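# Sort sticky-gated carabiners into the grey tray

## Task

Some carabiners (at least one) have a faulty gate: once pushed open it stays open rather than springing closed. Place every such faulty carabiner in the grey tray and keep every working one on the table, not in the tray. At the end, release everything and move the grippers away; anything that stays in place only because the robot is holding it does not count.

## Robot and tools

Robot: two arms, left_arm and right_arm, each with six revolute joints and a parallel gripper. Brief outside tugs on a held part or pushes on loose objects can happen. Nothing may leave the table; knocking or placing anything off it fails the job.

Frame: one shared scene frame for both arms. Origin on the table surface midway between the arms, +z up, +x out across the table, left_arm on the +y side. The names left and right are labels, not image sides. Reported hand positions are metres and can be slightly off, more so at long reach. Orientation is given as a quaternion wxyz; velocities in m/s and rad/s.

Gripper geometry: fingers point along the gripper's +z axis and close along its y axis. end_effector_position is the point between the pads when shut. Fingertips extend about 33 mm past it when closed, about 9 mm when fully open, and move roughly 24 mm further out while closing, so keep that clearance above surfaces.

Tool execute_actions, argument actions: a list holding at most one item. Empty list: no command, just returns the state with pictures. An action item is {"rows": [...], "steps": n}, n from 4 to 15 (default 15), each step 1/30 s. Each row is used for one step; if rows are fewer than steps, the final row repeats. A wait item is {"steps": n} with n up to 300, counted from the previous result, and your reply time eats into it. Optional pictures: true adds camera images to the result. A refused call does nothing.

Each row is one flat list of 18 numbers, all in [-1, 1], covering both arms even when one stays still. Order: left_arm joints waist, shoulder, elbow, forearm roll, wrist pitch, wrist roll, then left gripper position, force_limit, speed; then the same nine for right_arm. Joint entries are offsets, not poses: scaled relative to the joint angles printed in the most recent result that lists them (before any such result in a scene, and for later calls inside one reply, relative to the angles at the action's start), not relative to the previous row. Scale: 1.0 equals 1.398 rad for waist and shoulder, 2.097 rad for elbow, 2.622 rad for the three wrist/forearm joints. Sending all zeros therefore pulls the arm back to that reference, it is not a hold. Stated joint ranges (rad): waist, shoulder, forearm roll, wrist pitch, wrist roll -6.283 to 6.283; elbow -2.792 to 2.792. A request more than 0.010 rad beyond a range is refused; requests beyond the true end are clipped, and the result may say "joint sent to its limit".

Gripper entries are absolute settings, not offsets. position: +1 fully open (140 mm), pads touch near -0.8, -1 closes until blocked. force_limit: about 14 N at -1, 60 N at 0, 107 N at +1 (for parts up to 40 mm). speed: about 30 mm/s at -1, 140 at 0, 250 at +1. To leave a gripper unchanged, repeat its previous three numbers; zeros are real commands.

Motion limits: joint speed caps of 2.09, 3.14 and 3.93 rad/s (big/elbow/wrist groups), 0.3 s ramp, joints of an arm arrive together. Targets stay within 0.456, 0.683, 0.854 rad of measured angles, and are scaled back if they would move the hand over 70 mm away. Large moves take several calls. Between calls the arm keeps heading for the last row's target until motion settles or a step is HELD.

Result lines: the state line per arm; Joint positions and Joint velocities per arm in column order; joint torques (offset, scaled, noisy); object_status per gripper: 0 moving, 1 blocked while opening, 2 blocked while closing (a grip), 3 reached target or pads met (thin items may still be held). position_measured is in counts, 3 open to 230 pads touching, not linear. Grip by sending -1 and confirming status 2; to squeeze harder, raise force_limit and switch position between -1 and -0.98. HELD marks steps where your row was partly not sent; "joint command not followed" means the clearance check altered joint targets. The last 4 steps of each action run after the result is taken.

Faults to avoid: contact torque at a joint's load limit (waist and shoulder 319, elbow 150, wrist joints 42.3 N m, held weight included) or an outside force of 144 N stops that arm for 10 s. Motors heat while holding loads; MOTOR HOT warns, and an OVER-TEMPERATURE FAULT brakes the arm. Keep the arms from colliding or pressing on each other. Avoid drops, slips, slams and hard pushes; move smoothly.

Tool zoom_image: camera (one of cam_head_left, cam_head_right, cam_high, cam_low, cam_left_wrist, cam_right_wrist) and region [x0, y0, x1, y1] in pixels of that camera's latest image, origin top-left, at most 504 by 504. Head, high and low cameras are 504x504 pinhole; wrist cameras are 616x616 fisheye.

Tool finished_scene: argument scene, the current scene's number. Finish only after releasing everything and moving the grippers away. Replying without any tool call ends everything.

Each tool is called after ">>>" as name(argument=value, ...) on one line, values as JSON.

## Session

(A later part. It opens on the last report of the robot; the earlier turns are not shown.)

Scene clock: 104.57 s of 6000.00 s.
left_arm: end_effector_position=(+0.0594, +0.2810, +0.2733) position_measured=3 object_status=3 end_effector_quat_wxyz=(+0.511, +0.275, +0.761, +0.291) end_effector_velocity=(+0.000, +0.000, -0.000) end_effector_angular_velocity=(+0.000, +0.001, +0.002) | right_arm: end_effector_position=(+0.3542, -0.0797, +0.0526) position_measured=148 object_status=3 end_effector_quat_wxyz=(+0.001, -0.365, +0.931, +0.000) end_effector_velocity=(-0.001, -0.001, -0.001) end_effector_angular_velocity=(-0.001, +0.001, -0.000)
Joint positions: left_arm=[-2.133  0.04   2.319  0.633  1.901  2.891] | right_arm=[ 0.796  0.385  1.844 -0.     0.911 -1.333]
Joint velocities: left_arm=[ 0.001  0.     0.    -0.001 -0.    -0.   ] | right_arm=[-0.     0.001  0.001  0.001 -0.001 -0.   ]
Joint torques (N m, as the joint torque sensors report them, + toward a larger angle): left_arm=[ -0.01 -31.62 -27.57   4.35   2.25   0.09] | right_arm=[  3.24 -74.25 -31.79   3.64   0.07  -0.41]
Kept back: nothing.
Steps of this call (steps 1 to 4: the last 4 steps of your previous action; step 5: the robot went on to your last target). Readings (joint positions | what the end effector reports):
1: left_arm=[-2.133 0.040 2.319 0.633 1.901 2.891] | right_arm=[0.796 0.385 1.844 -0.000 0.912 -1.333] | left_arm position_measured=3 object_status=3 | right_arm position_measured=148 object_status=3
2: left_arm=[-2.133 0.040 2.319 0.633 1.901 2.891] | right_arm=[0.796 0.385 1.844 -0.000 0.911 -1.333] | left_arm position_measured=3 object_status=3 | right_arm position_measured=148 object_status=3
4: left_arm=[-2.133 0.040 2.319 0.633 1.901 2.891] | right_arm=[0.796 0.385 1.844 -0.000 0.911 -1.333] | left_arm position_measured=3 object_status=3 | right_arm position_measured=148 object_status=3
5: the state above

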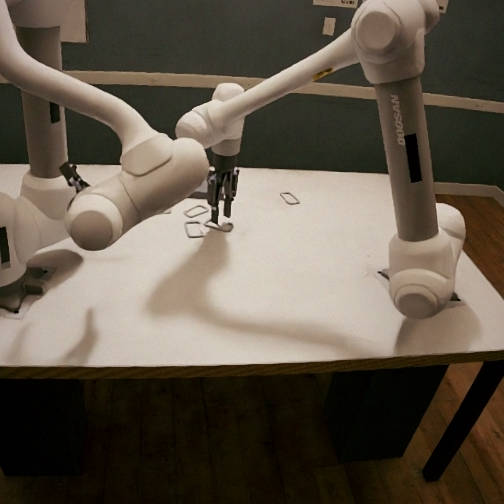

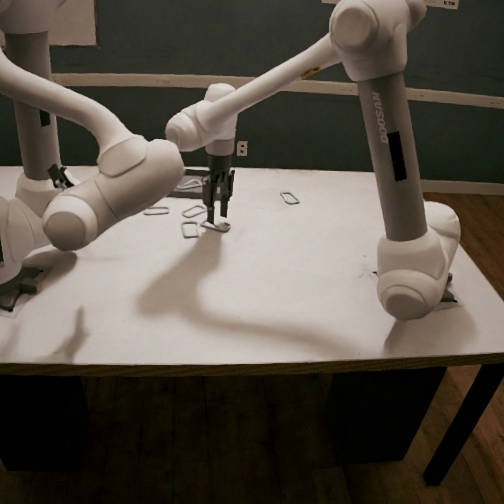

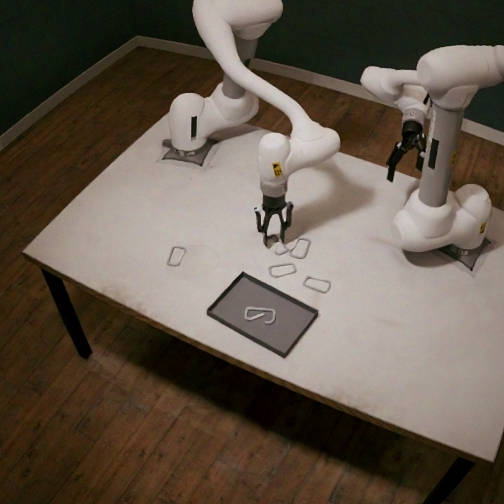

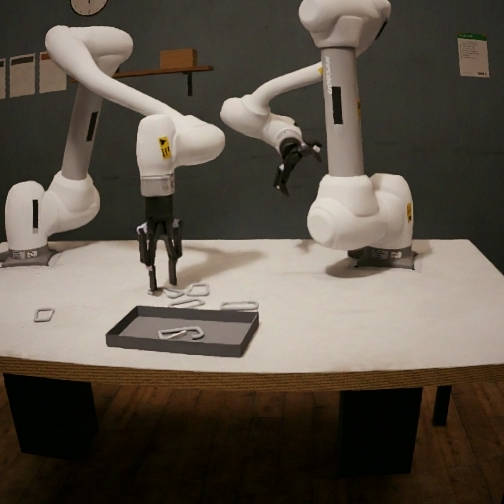

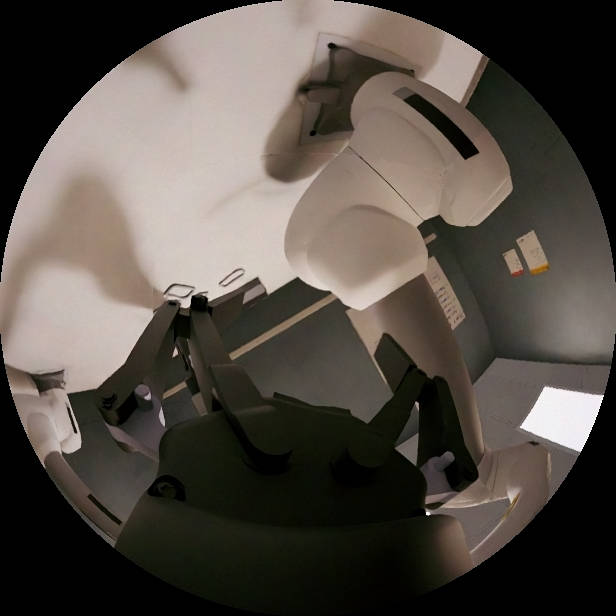

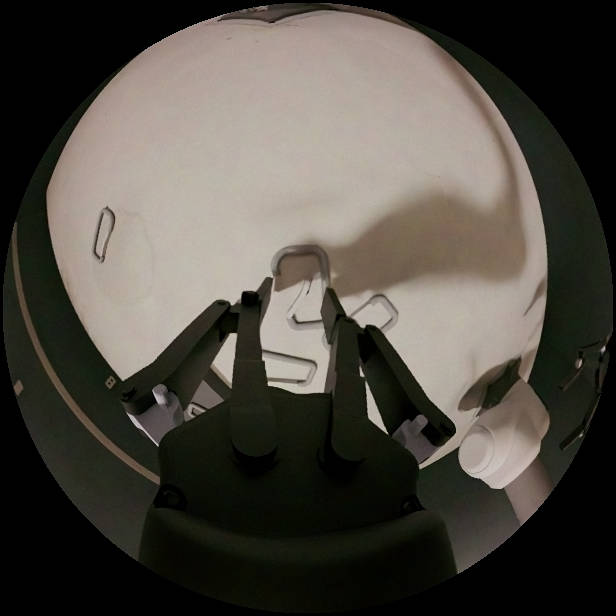

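>>> execute_actions(actions=[{"rows":[[0,0,0,0,0,0,1,0,0,0.0062,0.0014,-0.0013,0,0.0004,0.0033,-0.05,-0.4,0]],"steps":12}])

>>> execute_actions(actions=[{"steps":5}], pictures=true)

>>> zoom_image(camera="cam_right_wrist", region=[200,200,400,400])

Scene clock: 105.07 s of 6000.00 s.
left_arm: end_effector_position=(+0.0594, +0.2810, +0.2733) position_measured=3 object_status=3 end_effector_quat_wxyz=(+0.511, +0.275, +0.761, +0.291) end_effector_velocity=(-0.000, +0.000, -0.000) end_effector_angular_velocity=(+0.002, +0.000, -0.001) | right_arm: end_effector_position=(+0.3501, -0.0759, +0.0525) position_measured=135 object_status=0 end_effector_quat_wxyz=(+0.000, -0.365, +0.931, +0.000) end_effector_velocity=(-0.003, +0.003, +0.000) end_effector_angular_velocity=(+0.000, +0.000, +0.001)
Joint positions: left_arm=[-2.133  0.04   2.319  0.633  1.901  2.891] | right_arm=[ 0.804  0.387  1.842 -0.     0.912 -1.325]
Joint velocities: left_arm=[-0.001  0.     0.    -0.001  0.     0.001] | right_arm=[ 0.006  0.001 -0.003  0.     0.001  0.004]
Joint torques (N m, as the joint torque sensors report them, + toward a larger angle): left_arm=[ -0.63 -31.3  -27.78   4.36   2.25  -0.02] | right_arm=[  1.56 -71.8  -31.54   3.29  -0.24  -0.26]
Steps of this call (steps 1 to 7: the robot went on to your last target; steps 8 to 15: the first 8 steps of this action). Readings (joint positions | what the end effector reports):
8: left_arm=[-2.133 0.040 2.319 0.633 1.901 2.891] | right_arm=[0.796 0.385 1.844 -0.000 0.911 -1.333] | left_arm position_measured=3 object_status=3 | right_arm position_measured=148 object_status=0
9: left_arm=[-2.133 0.040 2.319 0.633 1.901 2.891] | right_arm=[0.798 0.385 1.844 -0.000 0.911 -1.331] | left_arm position_measured=3 object_status=3 | right_arm position_measured=146 object_status=0
11: left_arm=[-2.133 0.040 2.319 0.633 1.901 2.891] | right_arm=[0.802 0.386 1.842 -0.000 0.912 -1.327] | left_arm position_measured=3 object_status=3 | right_arm position_measured=135 object_status=0
15: the state above

Scene clock: 105.23 s of 6000.00 s.
left_arm: end_effector_position=(+0.0594, +0.2810, +0.2733) position_measured=3 object_status=3 end_effector_quat_wxyz=(+0.511, +0.275, +0.761, +0.291) end_effector_velocity=(+0.001, +0.000, +0.000) end_effector_angular_velocity=(+0.002, +0.001, +0.001) | right_arm: end_effector_position=(+0.3499, -0.0757, +0.0525) position_measured=135 object_status=3 end_effector_quat_wxyz=(+0.000, -0.365, +0.931, +0.000) end_effector_velocity=(-0.000, +0.001, +0.000) end_effector_angular_velocity=(+0.001, +0.000, -0.001)
Joint positions: left_arm=[-2.133  0.04   2.319  0.633  1.901  2.891] | right_arm=[ 0.804  0.387  1.841 -0.     0.912 -1.324]
Joint velocities: left_arm=[ 0.002 -0.001 -0.     0.     0.     0.002] | right_arm=[ 0.001  0.    -0.001  0.001  0.     0.001]
Joint torques (N m, as the joint torque sensors report them, + toward a larger angle): left_arm=[ -0.66 -31.   -27.88   4.37   2.3    0.05] | right_arm=[  1.34 -73.08 -30.94   3.74  -0.28  -0.27]
Kept back: nothing.
Steps of this call (steps 1 to 4: the last 4 steps of your previous action; step 5: the robot went on to your last target). Readings (joint positions | what the end effector reports):
1: left_arm=[-2.133 0.040 2.319 0.633 1.901 2.891] | right_arm=[0.804 0.387 1.842 -0.000 0.912 -1.325] | left_arm position_measured=3 object_status=3 | right_arm position_measured=135 object_status=3
2: left_arm=[-2.133 0.040 2.319 0.633 1.901 2.891] | right_arm=[0.804 0.387 1.841 -0.000 0.912 -1.324] | left_arm position_measured=3 object_status=3 | right_arm position_measured=135 object_status=3
4: left_arm=[-2.133 0.040 2.319 0.633 1.901 2.891] | right_arm=[0.804 0.387 1.841 -0.000 0.912 -1.324] | left_arm position_measured=3 object_status=3 | right_arm position_measured=135 object_status=3
5: the state above

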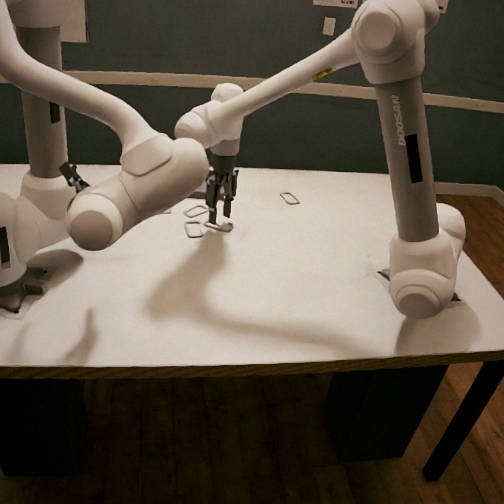

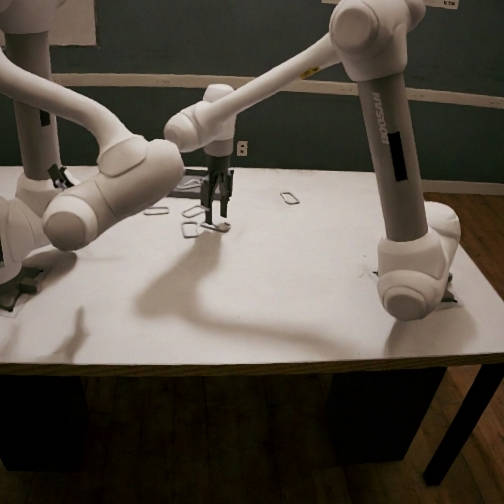

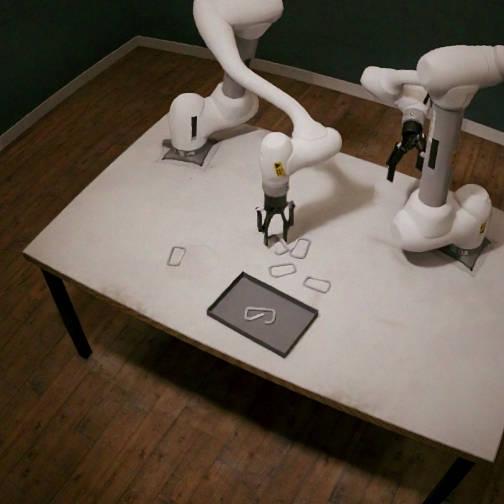

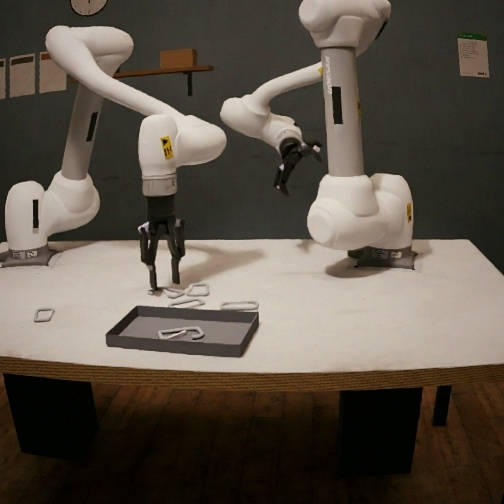

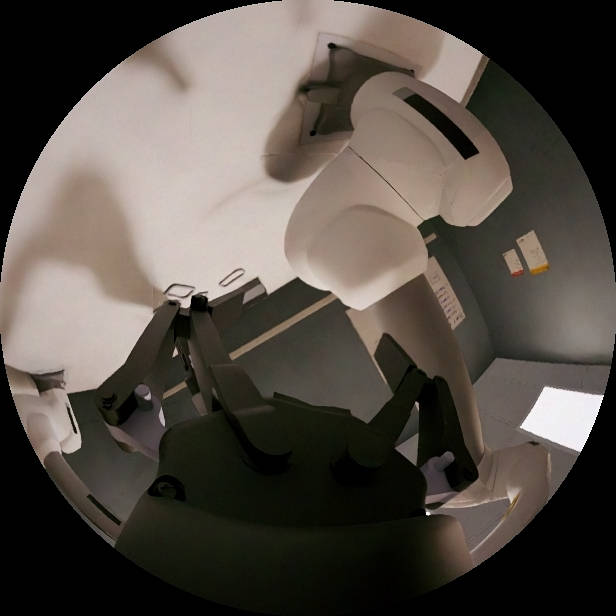

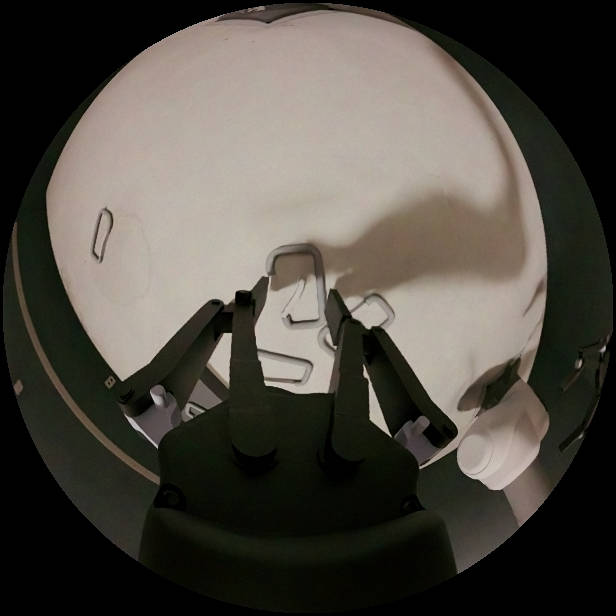

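Region (200, 200, 400, 400) of cam_right_wrist's 616x616 image, scaled by 2.520, with more detail than that image has.

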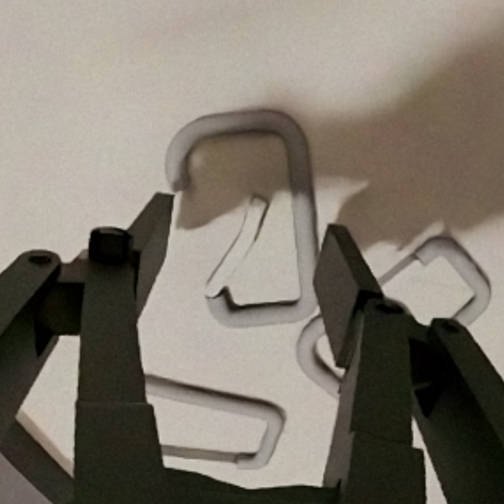

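>>> execute_actions(actions=[{"rows":[[0,0,0,0,0,0,1,0,0,0,0.0115,0.0027,0,-0.009,0,-0.05,-0.4,0]],"steps":12}])

>>> execute_actions(actions=[{"steps":5}], pictures=true)

>>> zoom_image(camera="cam_right_wrist", region=[200,200,400,400])

Scene clock: 105.83 s of 6000.00 s.
left_arm: end_effector_position=(+0.0594, +0.2810, +0.2733) position_measured=3 object_status=3 end_effector_quat_wxyz=(+0.511, +0.275, +0.761, +0.291) end_effector_velocity=(-0.000, -0.000, -0.000) end_effector_angular_velocity=(+0.000, -0.001, -0.000) | right_arm: end_effector_position=(+0.3511, -0.0738, +0.0397) position_measured=135 object_status=3 end_effector_quat_wxyz=(+0.001, -0.365, +0.931, +0.001) end_effector_velocity=(+0.001, +0.001, -0.006) end_effector_angular_velocity=(+0.003, -0.003, +0.000)
Joint positions: left_arm=[-2.133  0.04   2.319  0.633  1.901  2.891] | right_arm=[ 0.805  0.402  1.847 -0.     0.89  -1.324]
Joint velocities: left_arm=[-0.001  0.001  0.    -0.     0.    -0.001] | right_arm=[ 0.     0.006  0.004 -0.    -0.014 -0.   ]
Joint torques (N m, as the joint torque sensors report them, + toward a larger angle): left_arm=[ -0.69 -31.14 -27.72   4.44   2.31   0.  ] | right_arm=[  1.93 -76.18 -32.61   3.75   0.03  -0.2 ]
Steps of this call (steps 1 to 10: the robot went on to your last target; steps 11 to 18: the first 8 steps of this action). Readings (joint positions | what the end effector reports):
11: left_arm=[-2.133 0.040 2.319 0.633 1.901 2.891] | right_arm=[0.805 0.387 1.841 -0.000 0.912 -1.324] | left_arm position_measured=3 object_status=3 | right_arm position_measured=135 object_status=3
12: left_arm=[-2.133 0.040 2.319 0.633 1.901 2.891] | right_arm=[0.805 0.390 1.842 -0.000 0.909 -1.324] | left_arm position_measured=3 object_status=3 | right_arm position_measured=135 object_status=3
14: left_arm=[-2.133 0.040 2.319 0.633 1.901 2.891] | right_arm=[0.805 0.398 1.845 -0.000 0.896 -1.324] | left_arm position_measured=3 object_status=3 | right_arm position_measured=135 object_status=3
18: the state above

Scene clock: 106.00 s of 6000.00 s.
left_arm: end_effector_position=(+0.0594, +0.2810, +0.2733) position_measured=3 object_status=3 end_effector_quat_wxyz=(+0.511, +0.275, +0.761, +0.291) end_effector_velocity=(-0.000, +0.000, -0.000) end_effector_angular_velocity=(-0.001, -0.000, +0.001) | right_arm: end_effector_position=(+0.3511, -0.0737, +0.0392) position_measured=135 object_status=3 end_effector_quat_wxyz=(+0.001, -0.365, +0.931, +0.001) end_effector_velocity=(-0.000, -0.000, -0.001) end_effector_angular_velocity=(-0.000, +0.000, -0.000)
Joint positions: left_arm=[-2.133  0.04   2.319  0.633  1.901  2.891] | right_arm=[ 0.805  0.403  1.847 -0.     0.889 -1.324]
Joint velocities: left_arm=[-0.     0.001 -0.    -0.001 -0.    -0.002] | right_arm=[-0.     0.001  0.001  0.    -0.001 -0.   ]
Joint torques (N m, as the joint torque sensors report them, + toward a larger angle): left_arm=[ -0.23 -31.03 -27.64   4.39   2.27   0.02] | right_arm=[  3.31 -75.84 -31.29   3.32  -0.24  -0.38]
Kept back: nothing.
Steps of this call (steps 1 to 4: the last 4 steps of your previous action; step 5: the robot went on to your last target). Readings (joint positions | what the end effector reports):
1: left_arm=[-2.133 0.040 2.319 0.633 1.901 2.891] | right_arm=[0.805 0.403 1.847 -0.000 0.889 -1.324] | left_arm position_measured=3 object_status=3 | right_arm position_measured=135 object_status=3
2: left_arm=[-2.133 0.040 2.319 0.633 1.901 2.891] | right_arm=[0.805 0.403 1.847 -0.000 0.889 -1.324] | left_arm position_measured=3 object_status=3 | right_arm position_measured=135 object_status=3
4: left_arm=[-2.133 0.040 2.319 0.633 1.901 2.891] | right_arm=[0.805 0.403 1.847 -0.000 0.889 -1.324] | left_arm position_measured=3 object_status=3 | right_arm position_measured=135 object_status=3
5: the state above

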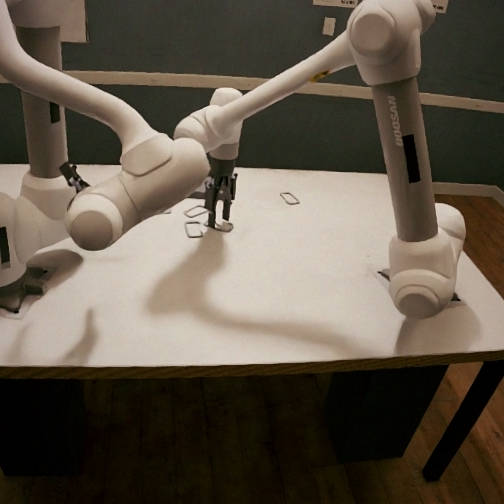

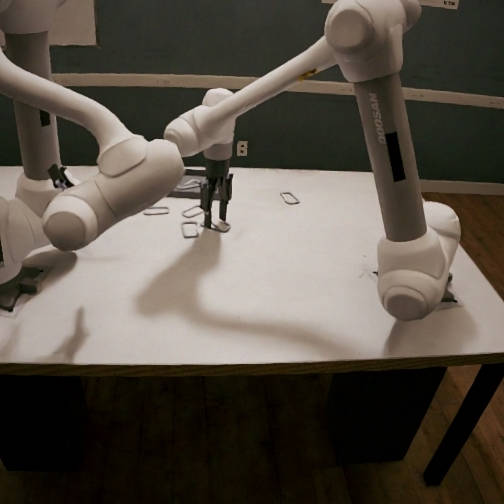

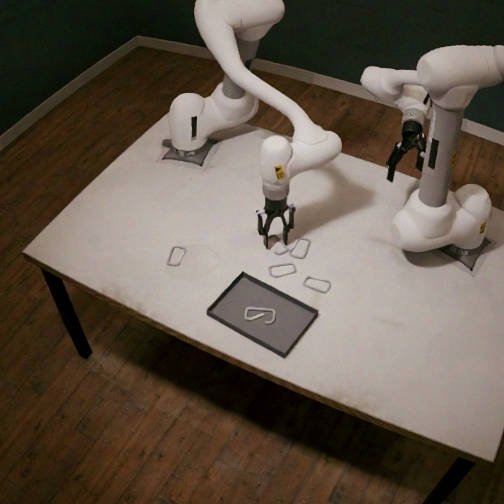

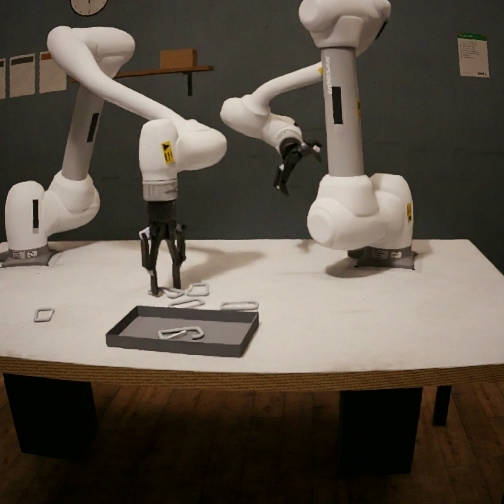

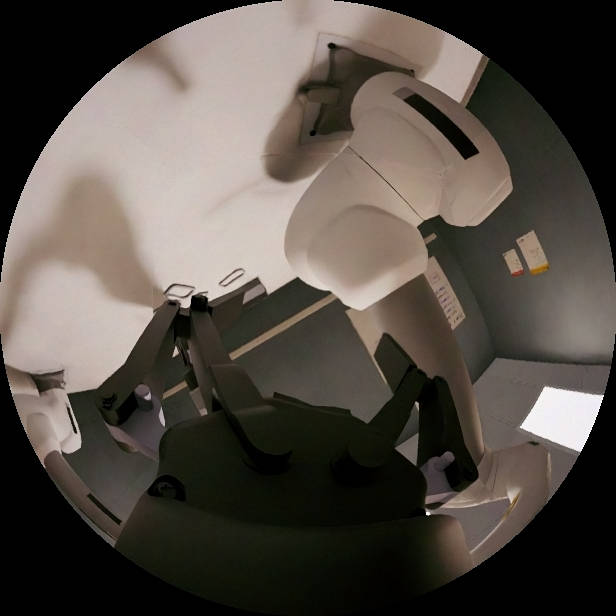

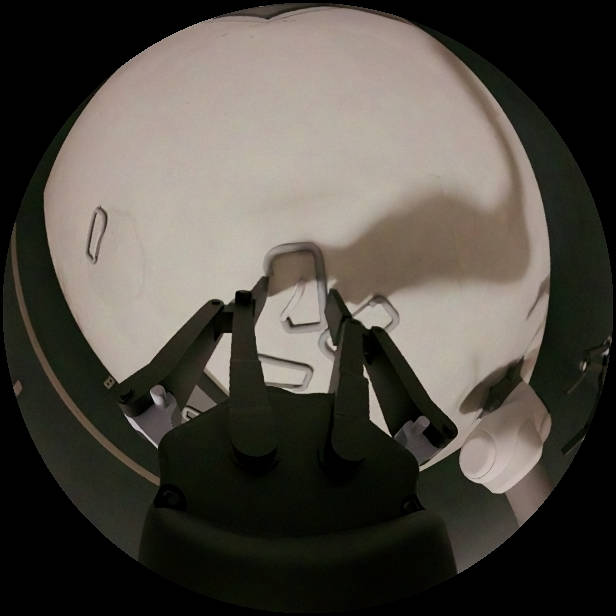

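Region (200, 200, 400, 400) of cam_right_wrist's 616x616 image, scaled by 2.520, with more detail than that image has.

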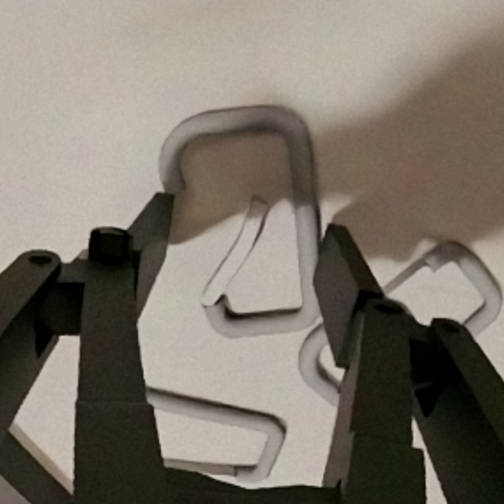

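>>> execute_actions(actions=[{"rows":[[0,0,0,0,0,0,1,0,0,0,0,0,0,0,0,-0.3,-0.6,-0.5],[0,0,0,0,0,0,1,0,0,0,0,0,0,0,0,-0.3,-0.6,-0.5],[0,0,0,0,0,0,1,0,0,0,0,0,0,0,0,-0.3,-0.6,-0.5],[0,0,0,0,0,0,1,0,0,0,0,0,0,0,0,-0.3,-0.6,-0.5],[0,0,0,0,0,0,1,0,0,0,0,0,0,0,0,-0.3,-0.6,-0.5],[0,0,0,0,0,0,1,0,0,0,-0.0012,-0.0003,0,0.001,0,-0.55,-0.4,-0.5]],"steps":15}])

>>> execute_actions(actions=[{"steps":10}], pictures=true)

>>> zoom_image(camera="cam_right_wrist", region=[200,200,400,400])

Scene clock: 106.60 s of 6000.00 s.
left_arm: end_effector_position=(+0.0594, +0.2810, +0.2733) position_measured=3 object_status=3 end_effector_quat_wxyz=(+0.511, +0.275, +0.761, +0.291) end_effector_velocity=(-0.000, +0.000, -0.000) end_effector_angular_velocity=(-0.000, +0.000, +0.000) | right_arm: end_effector_position=(+0.3511, -0.0738, +0.0406) position_measured=178 object_status=0 end_effector_quat_wxyz=(+0.001, -0.365, +0.931, +0.001) end_effector_velocity=(+0.001, +0.001, +0.009) end_effector_angular_velocity=(+0.003, -0.002, -0.001)
Joint positions: left_arm=[-2.133  0.04   2.319  0.633  1.901  2.891] | right_arm=[ 0.805  0.401  1.846 -0.     0.891 -1.324]
Joint velocities: left_arm=[-0.001  0.    -0.    -0.001  0.    -0.001] | right_arm=[-0.001 -0.009 -0.007  0.     0.013  0.   ]
Joint torques (N m, as the joint torque sensors report them, + toward a larger angle): left_arm=[ -0.29 -30.99 -27.51   4.39   2.28   0.07] | right_arm=[ -4.51 -28.31  -1.49   0.78   0.09  -0.11]
Steps of this call (steps 1 to 7: the robot went on to your last target; steps 8 to 18: the first 11 steps of this action). Readings (joint positions | what the end effector reports):
8: left_arm=[-2.133 0.040 2.319 0.633 1.901 2.891] | right_arm=[0.805 0.403 1.847 -0.000 0.889 -1.324] | left_arm position_measured=3 object_status=3 | right_arm position_measured=135 object_status=0
9: left_arm=[-2.133 0.040 2.319 0.633 1.901 2.891] | right_arm=[0.805 0.403 1.847 -0.000 0.889 -1.324] | left_arm position_measured=3 object_status=3 | right_arm position_measured=137 object_status=0
11: left_arm=[-2.133 0.040 2.319 0.633 1.901 2.891] | right_arm=[0.805 0.403 1.847 -0.000 0.889 -1.324] | left_arm position_measured=3 object_status=3 | right_arm position_measured=146 object_status=0
15: left_arm=[-2.133 0.040 2.319 0.633 1.901 2.891] | right_arm=[0.805 0.402 1.847 -0.000 0.890 -1.324] | left_arm position_measured=3 object_status=3 | right_arm position_measured=165 object_status=0
18: the state above

Scene clock: 106.93 s of 6000.00 s.
left_arm: end_effector_position=(+0.0594, +0.2810, +0.2733) position_measured=3 object_status=3 end_effector_quat_wxyz=(+0.511, +0.275, +0.761, +0.291) end_effector_velocity=(+0.000, -0.000, -0.000) end_effector_angular_velocity=(-0.000, -0.001, +0.001) | right_arm: end_effector_position=(+0.3510, -0.0739, +0.0408) position_measured=188 object_status=2 end_effector_quat_wxyz=(+0.001, -0.365, +0.931, +0.001) end_effector_velocity=(-0.000, +0.000, +0.001) end_effector_angular_velocity=(+0.001, -0.001, -0.000)
Joint positions: left_arm=[-2.133  0.04   2.319  0.633  1.901  2.891] | right_arm=[ 0.805  0.401  1.846 -0.     0.892 -1.324]
Joint velocities: left_arm=[ 0.001  0.001  0.     0.001  0.    -0.001] | right_arm=[ 0.    -0.001  0.001  0.    -0.001  0.   ]
Joint torques (N m, as the joint torque sensors report them, + toward a larger angle): left_arm=[ -0.72 -31.02 -27.72   4.34   2.31   0.05] | right_arm=[ 10.46 -11.1    6.25   5.89  -0.11  -0.36]
Kept back: nothing.
Steps of this call (steps 1 to 4: the last 4 steps of your previous action; steps 5 to 10: the robot went on to your last target). Readings (joint positions | what the end effector reports):
1: left_arm=[-2.133 0.040 2.319 0.633 1.901 2.891] | right_arm=[0.805 0.401 1.846 -0.000 0.891 -1.324] | left_arm position_measured=3 object_status=3 | right_arm position_measured=183 object_status=0
2: left_arm=[-2.133 0.040 2.319 0.633 1.901 2.891] | right_arm=[0.805 0.401 1.846 -0.000 0.892 -1.324] | left_arm position_measured=3 object_status=3 | right_arm position_measured=187 object_status=0
4: left_arm=[-2.133 0.040 2.319 0.633 1.901 2.891] | right_arm=[0.805 0.401 1.846 -0.000 0.892 -1.324] | left_arm position_measured=3 object_status=3 | right_arm position_measured=188 object_status=0
8: left_arm=[-2.133 0.040 2.319 0.633 1.901 2.891] | right_arm=[0.805 0.401 1.846 -0.000 0.892 -1.324] | left_arm position_measured=3 object_status=3 | right_arm position_measured=188 object_status=2
10: the state above

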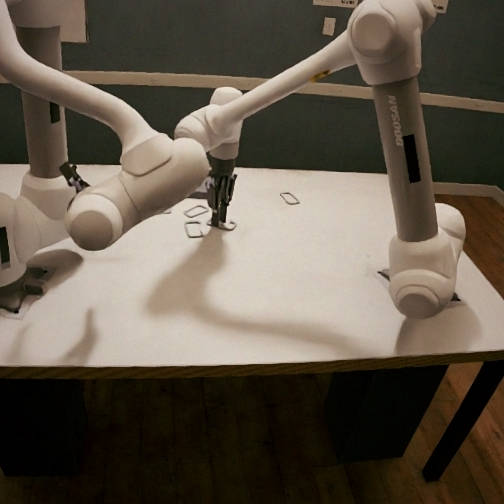

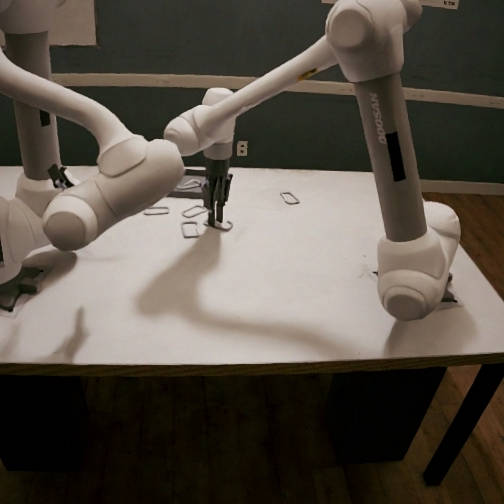

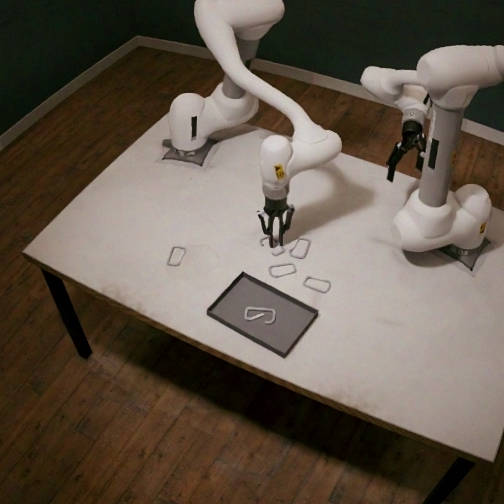

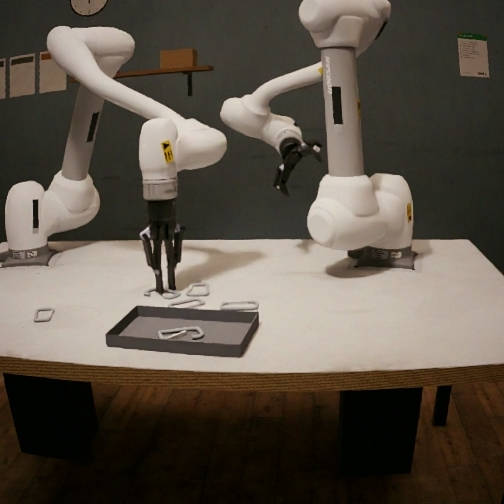

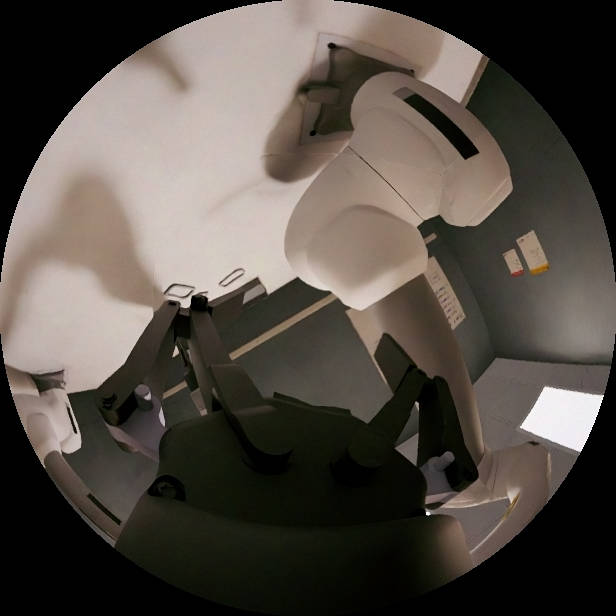

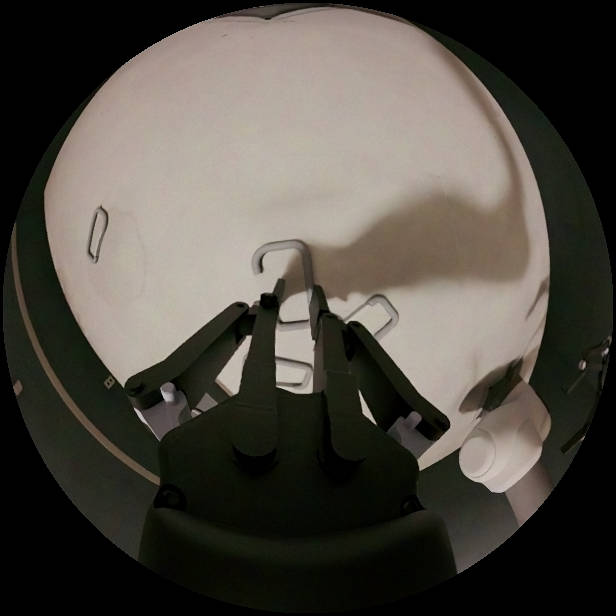

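Region (200, 200, 400, 400) of cam_right_wrist's 616x616 image, scaled by 2.520, with more detail than that image has.

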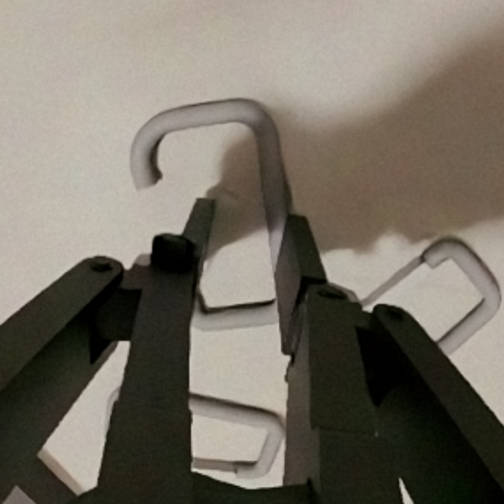

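>>> execute_actions(actions=[{"rows":[[0,0,0,0,0,0,1,0,0,0,-0.0035,-0.0008,0,0.0028,0,-0.55,-0.4,-0.5]],"steps":12}])

>>> execute_actions(actions=[{"steps":5}], pictures=true)

>>> zoom_image(camera="cam_right_wrist", region=[200,200,400,400])

Scene clock: 107.47 s of 6000.00 s.
left_arm: end_effector_position=(+0.0594, +0.2810, +0.2733) position_measured=3 object_status=3 end_effector_quat_wxyz=(+0.511, +0.275, +0.761, +0.291) end_effector_velocity=(+0.000, -0.000, +0.000) end_effector_angular_velocity=(-0.000, -0.000, +0.001) | right_arm: end_effector_position=(+0.3505, -0.0747, +0.0442) position_measured=199 object_status=0 end_effector_quat_wxyz=(+0.001, -0.365, +0.931, +0.000) end_effector_velocity=(+0.002, +0.001, +0.007) end_effector_angular_velocity=(+0.006, -0.004, -0.000)
Joint positions: left_arm=[-2.133  0.04   2.319  0.633  1.901  2.891] | right_arm=[ 0.805  0.397  1.845 -0.     0.899 -1.324]
Joint velocities: left_arm=[ 0.001 -0.    -0.     0.    -0.     0.   ] | right_arm=[-0.001 -0.008 -0.004 -0.     0.004  0.   ]
Joint torques (N m, as the joint torque sensors report them, + toward a larger angle): left_arm=[  0.31 -31.12 -27.46   4.31   2.2   -0.01] | right_arm=[  1.25 -75.7  -30.56   3.42  -0.44  -0.43]
Steps of this call (steps 1 to 8: the robot went on to your last target; steps 9 to 16: the first 8 steps of this action). Readings (joint positions | what the end effector reports):
9: left_arm=[-2.133 0.040 2.319 0.633 1.901 2.891] | right_arm=[0.805 0.401 1.846 -0.000 0.892 -1.324] | left_arm position_measured=3 object_status=3 | right_arm position_measured=188 object_status=2
10: left_arm=[-2.133 0.040 2.319 0.633 1.901 2.891] | right_arm=[0.805 0.400 1.846 -0.000 0.893 -1.324] | left_arm position_measured=3 object_status=3 | right_arm position_measured=188 object_status=2
12: left_arm=[-2.133 0.040 2.319 0.633 1.901 2.891] | right_arm=[0.805 0.399 1.846 -0.000 0.897 -1.324] | left_arm position_measured=3 object_status=3 | right_arm position_measured=199 object_status=0
16: the state above

Scene clock: 107.63 s of 6000.00 s.
left_arm: end_effector_position=(+0.0594, +0.2810, +0.2733) position_measured=3 object_status=3 end_effector_quat_wxyz=(+0.511, +0.275, +0.761, +0.291) end_effector_velocity=(-0.000, +0.000, -0.000) end_effector_angular_velocity=(-0.002, -0.000, +0.001) | right_arm: end_effector_position=(+0.3506, -0.0745, +0.0447) position_measured=199 object_status=3 end_effector_quat_wxyz=(+0.001, -0.365, +0.931, +0.000) end_effector_velocity=(+0.000, +0.000, +0.001) end_effector_angular_velocity=(+0.001, -0.001, -0.001)
Joint positions: left_arm=[-2.133  0.04   2.319  0.633  1.901  2.891] | right_arm=[ 0.805  0.396  1.845 -0.     0.899 -1.324]
Joint velocities: left_arm=[-0.     0.    -0.    -0.    -0.    -0.003] | right_arm=[-0.    -0.002 -0.    -0.     0.     0.001]
Joint torques (N m, as the joint torque sensors report them, + toward a larger angle): left_arm=[ -0.44 -30.79 -27.68   4.38   2.21   0.04] | right_arm=[  3.13 -71.68 -30.78   3.49  -0.36  -0.18]
Kept back: nothing.
Steps of this call (steps 1 to 4: the last 4 steps of your previous action; step 5: the robot went on to your last target). Readings (joint positions | what the end effector reports):
1: left_arm=[-2.133 0.040 2.319 0.633 1.901 2.891] | right_arm=[0.805 0.397 1.845 -0.000 0.899 -1.324] | left_arm position_measured=3 object_status=3 | right_arm position_measured=199 object_status=3
2: left_arm=[-2.133 0.040 2.319 0.633 1.901 2.891] | right_arm=[0.805 0.397 1.845 -0.000 0.899 -1.324] | left_arm position_measured=3 object_status=3 | right_arm position_measured=199 object_status=3
4: left_arm=[-2.133 0.040 2.319 0.633 1.901 2.891] | right_arm=[0.805 0.396 1.845 -0.000 0.899 -1.324] | left_arm position_measured=3 object_status=3 | right_arm position_measured=199 object_status=3
5: the state above

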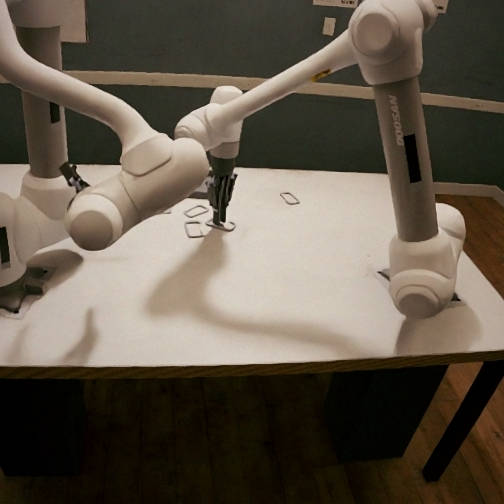

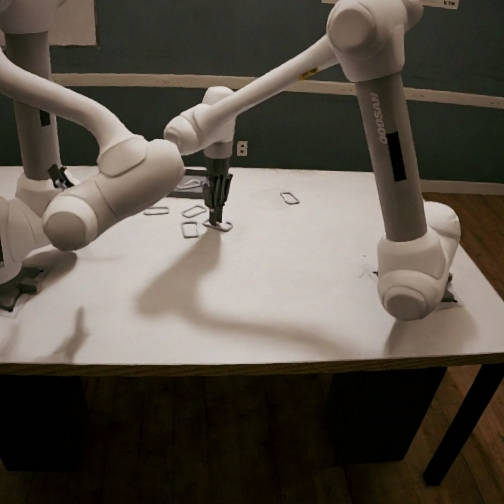

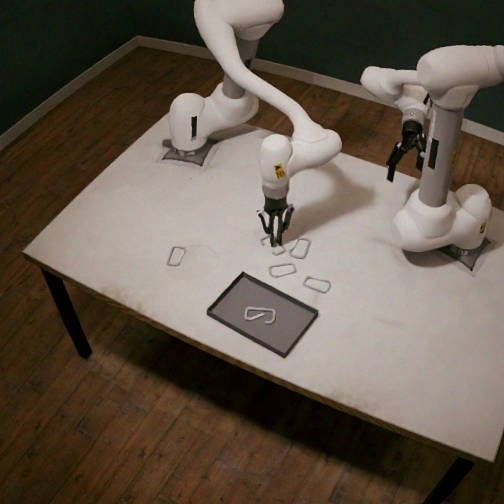

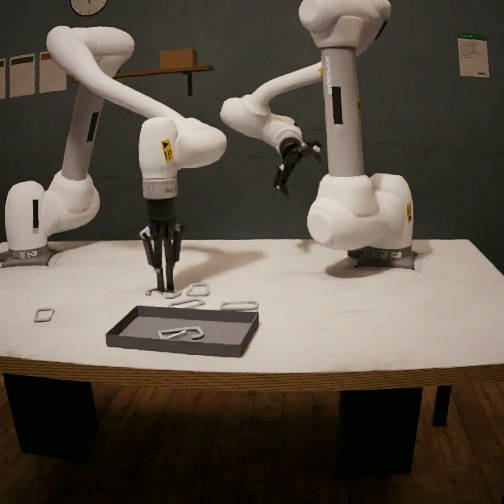

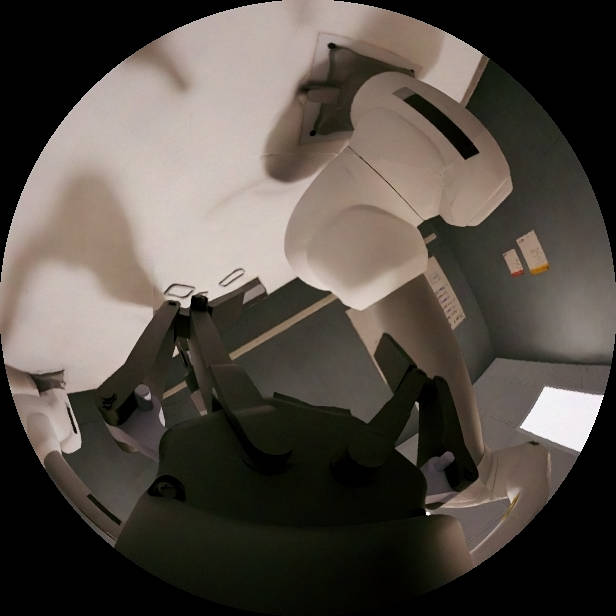

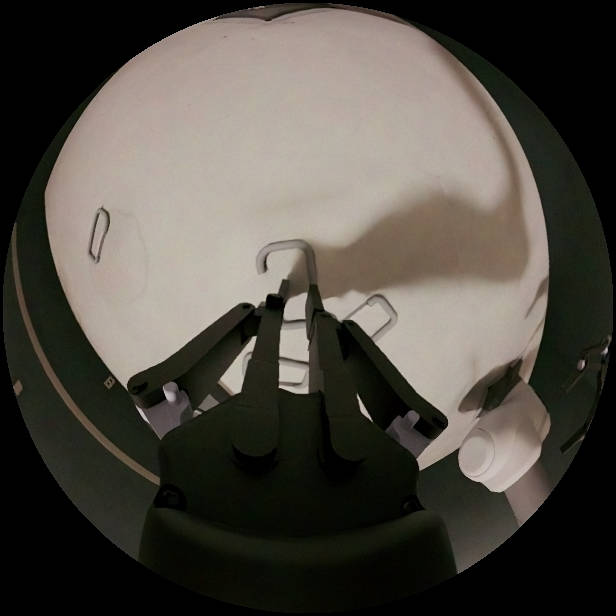

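Region (200, 200, 400, 400) of cam_right_wrist's 616x616 image, scaled by 2.520, with more detail than that image has.

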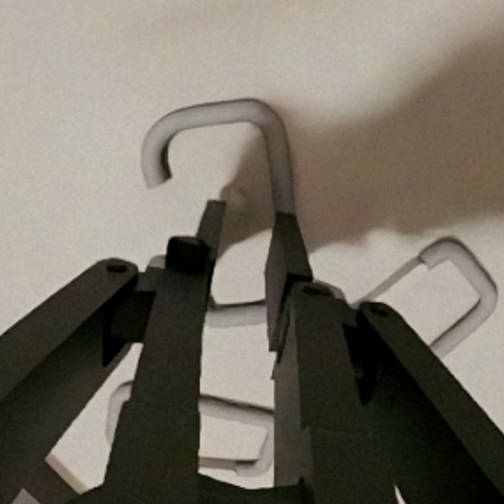

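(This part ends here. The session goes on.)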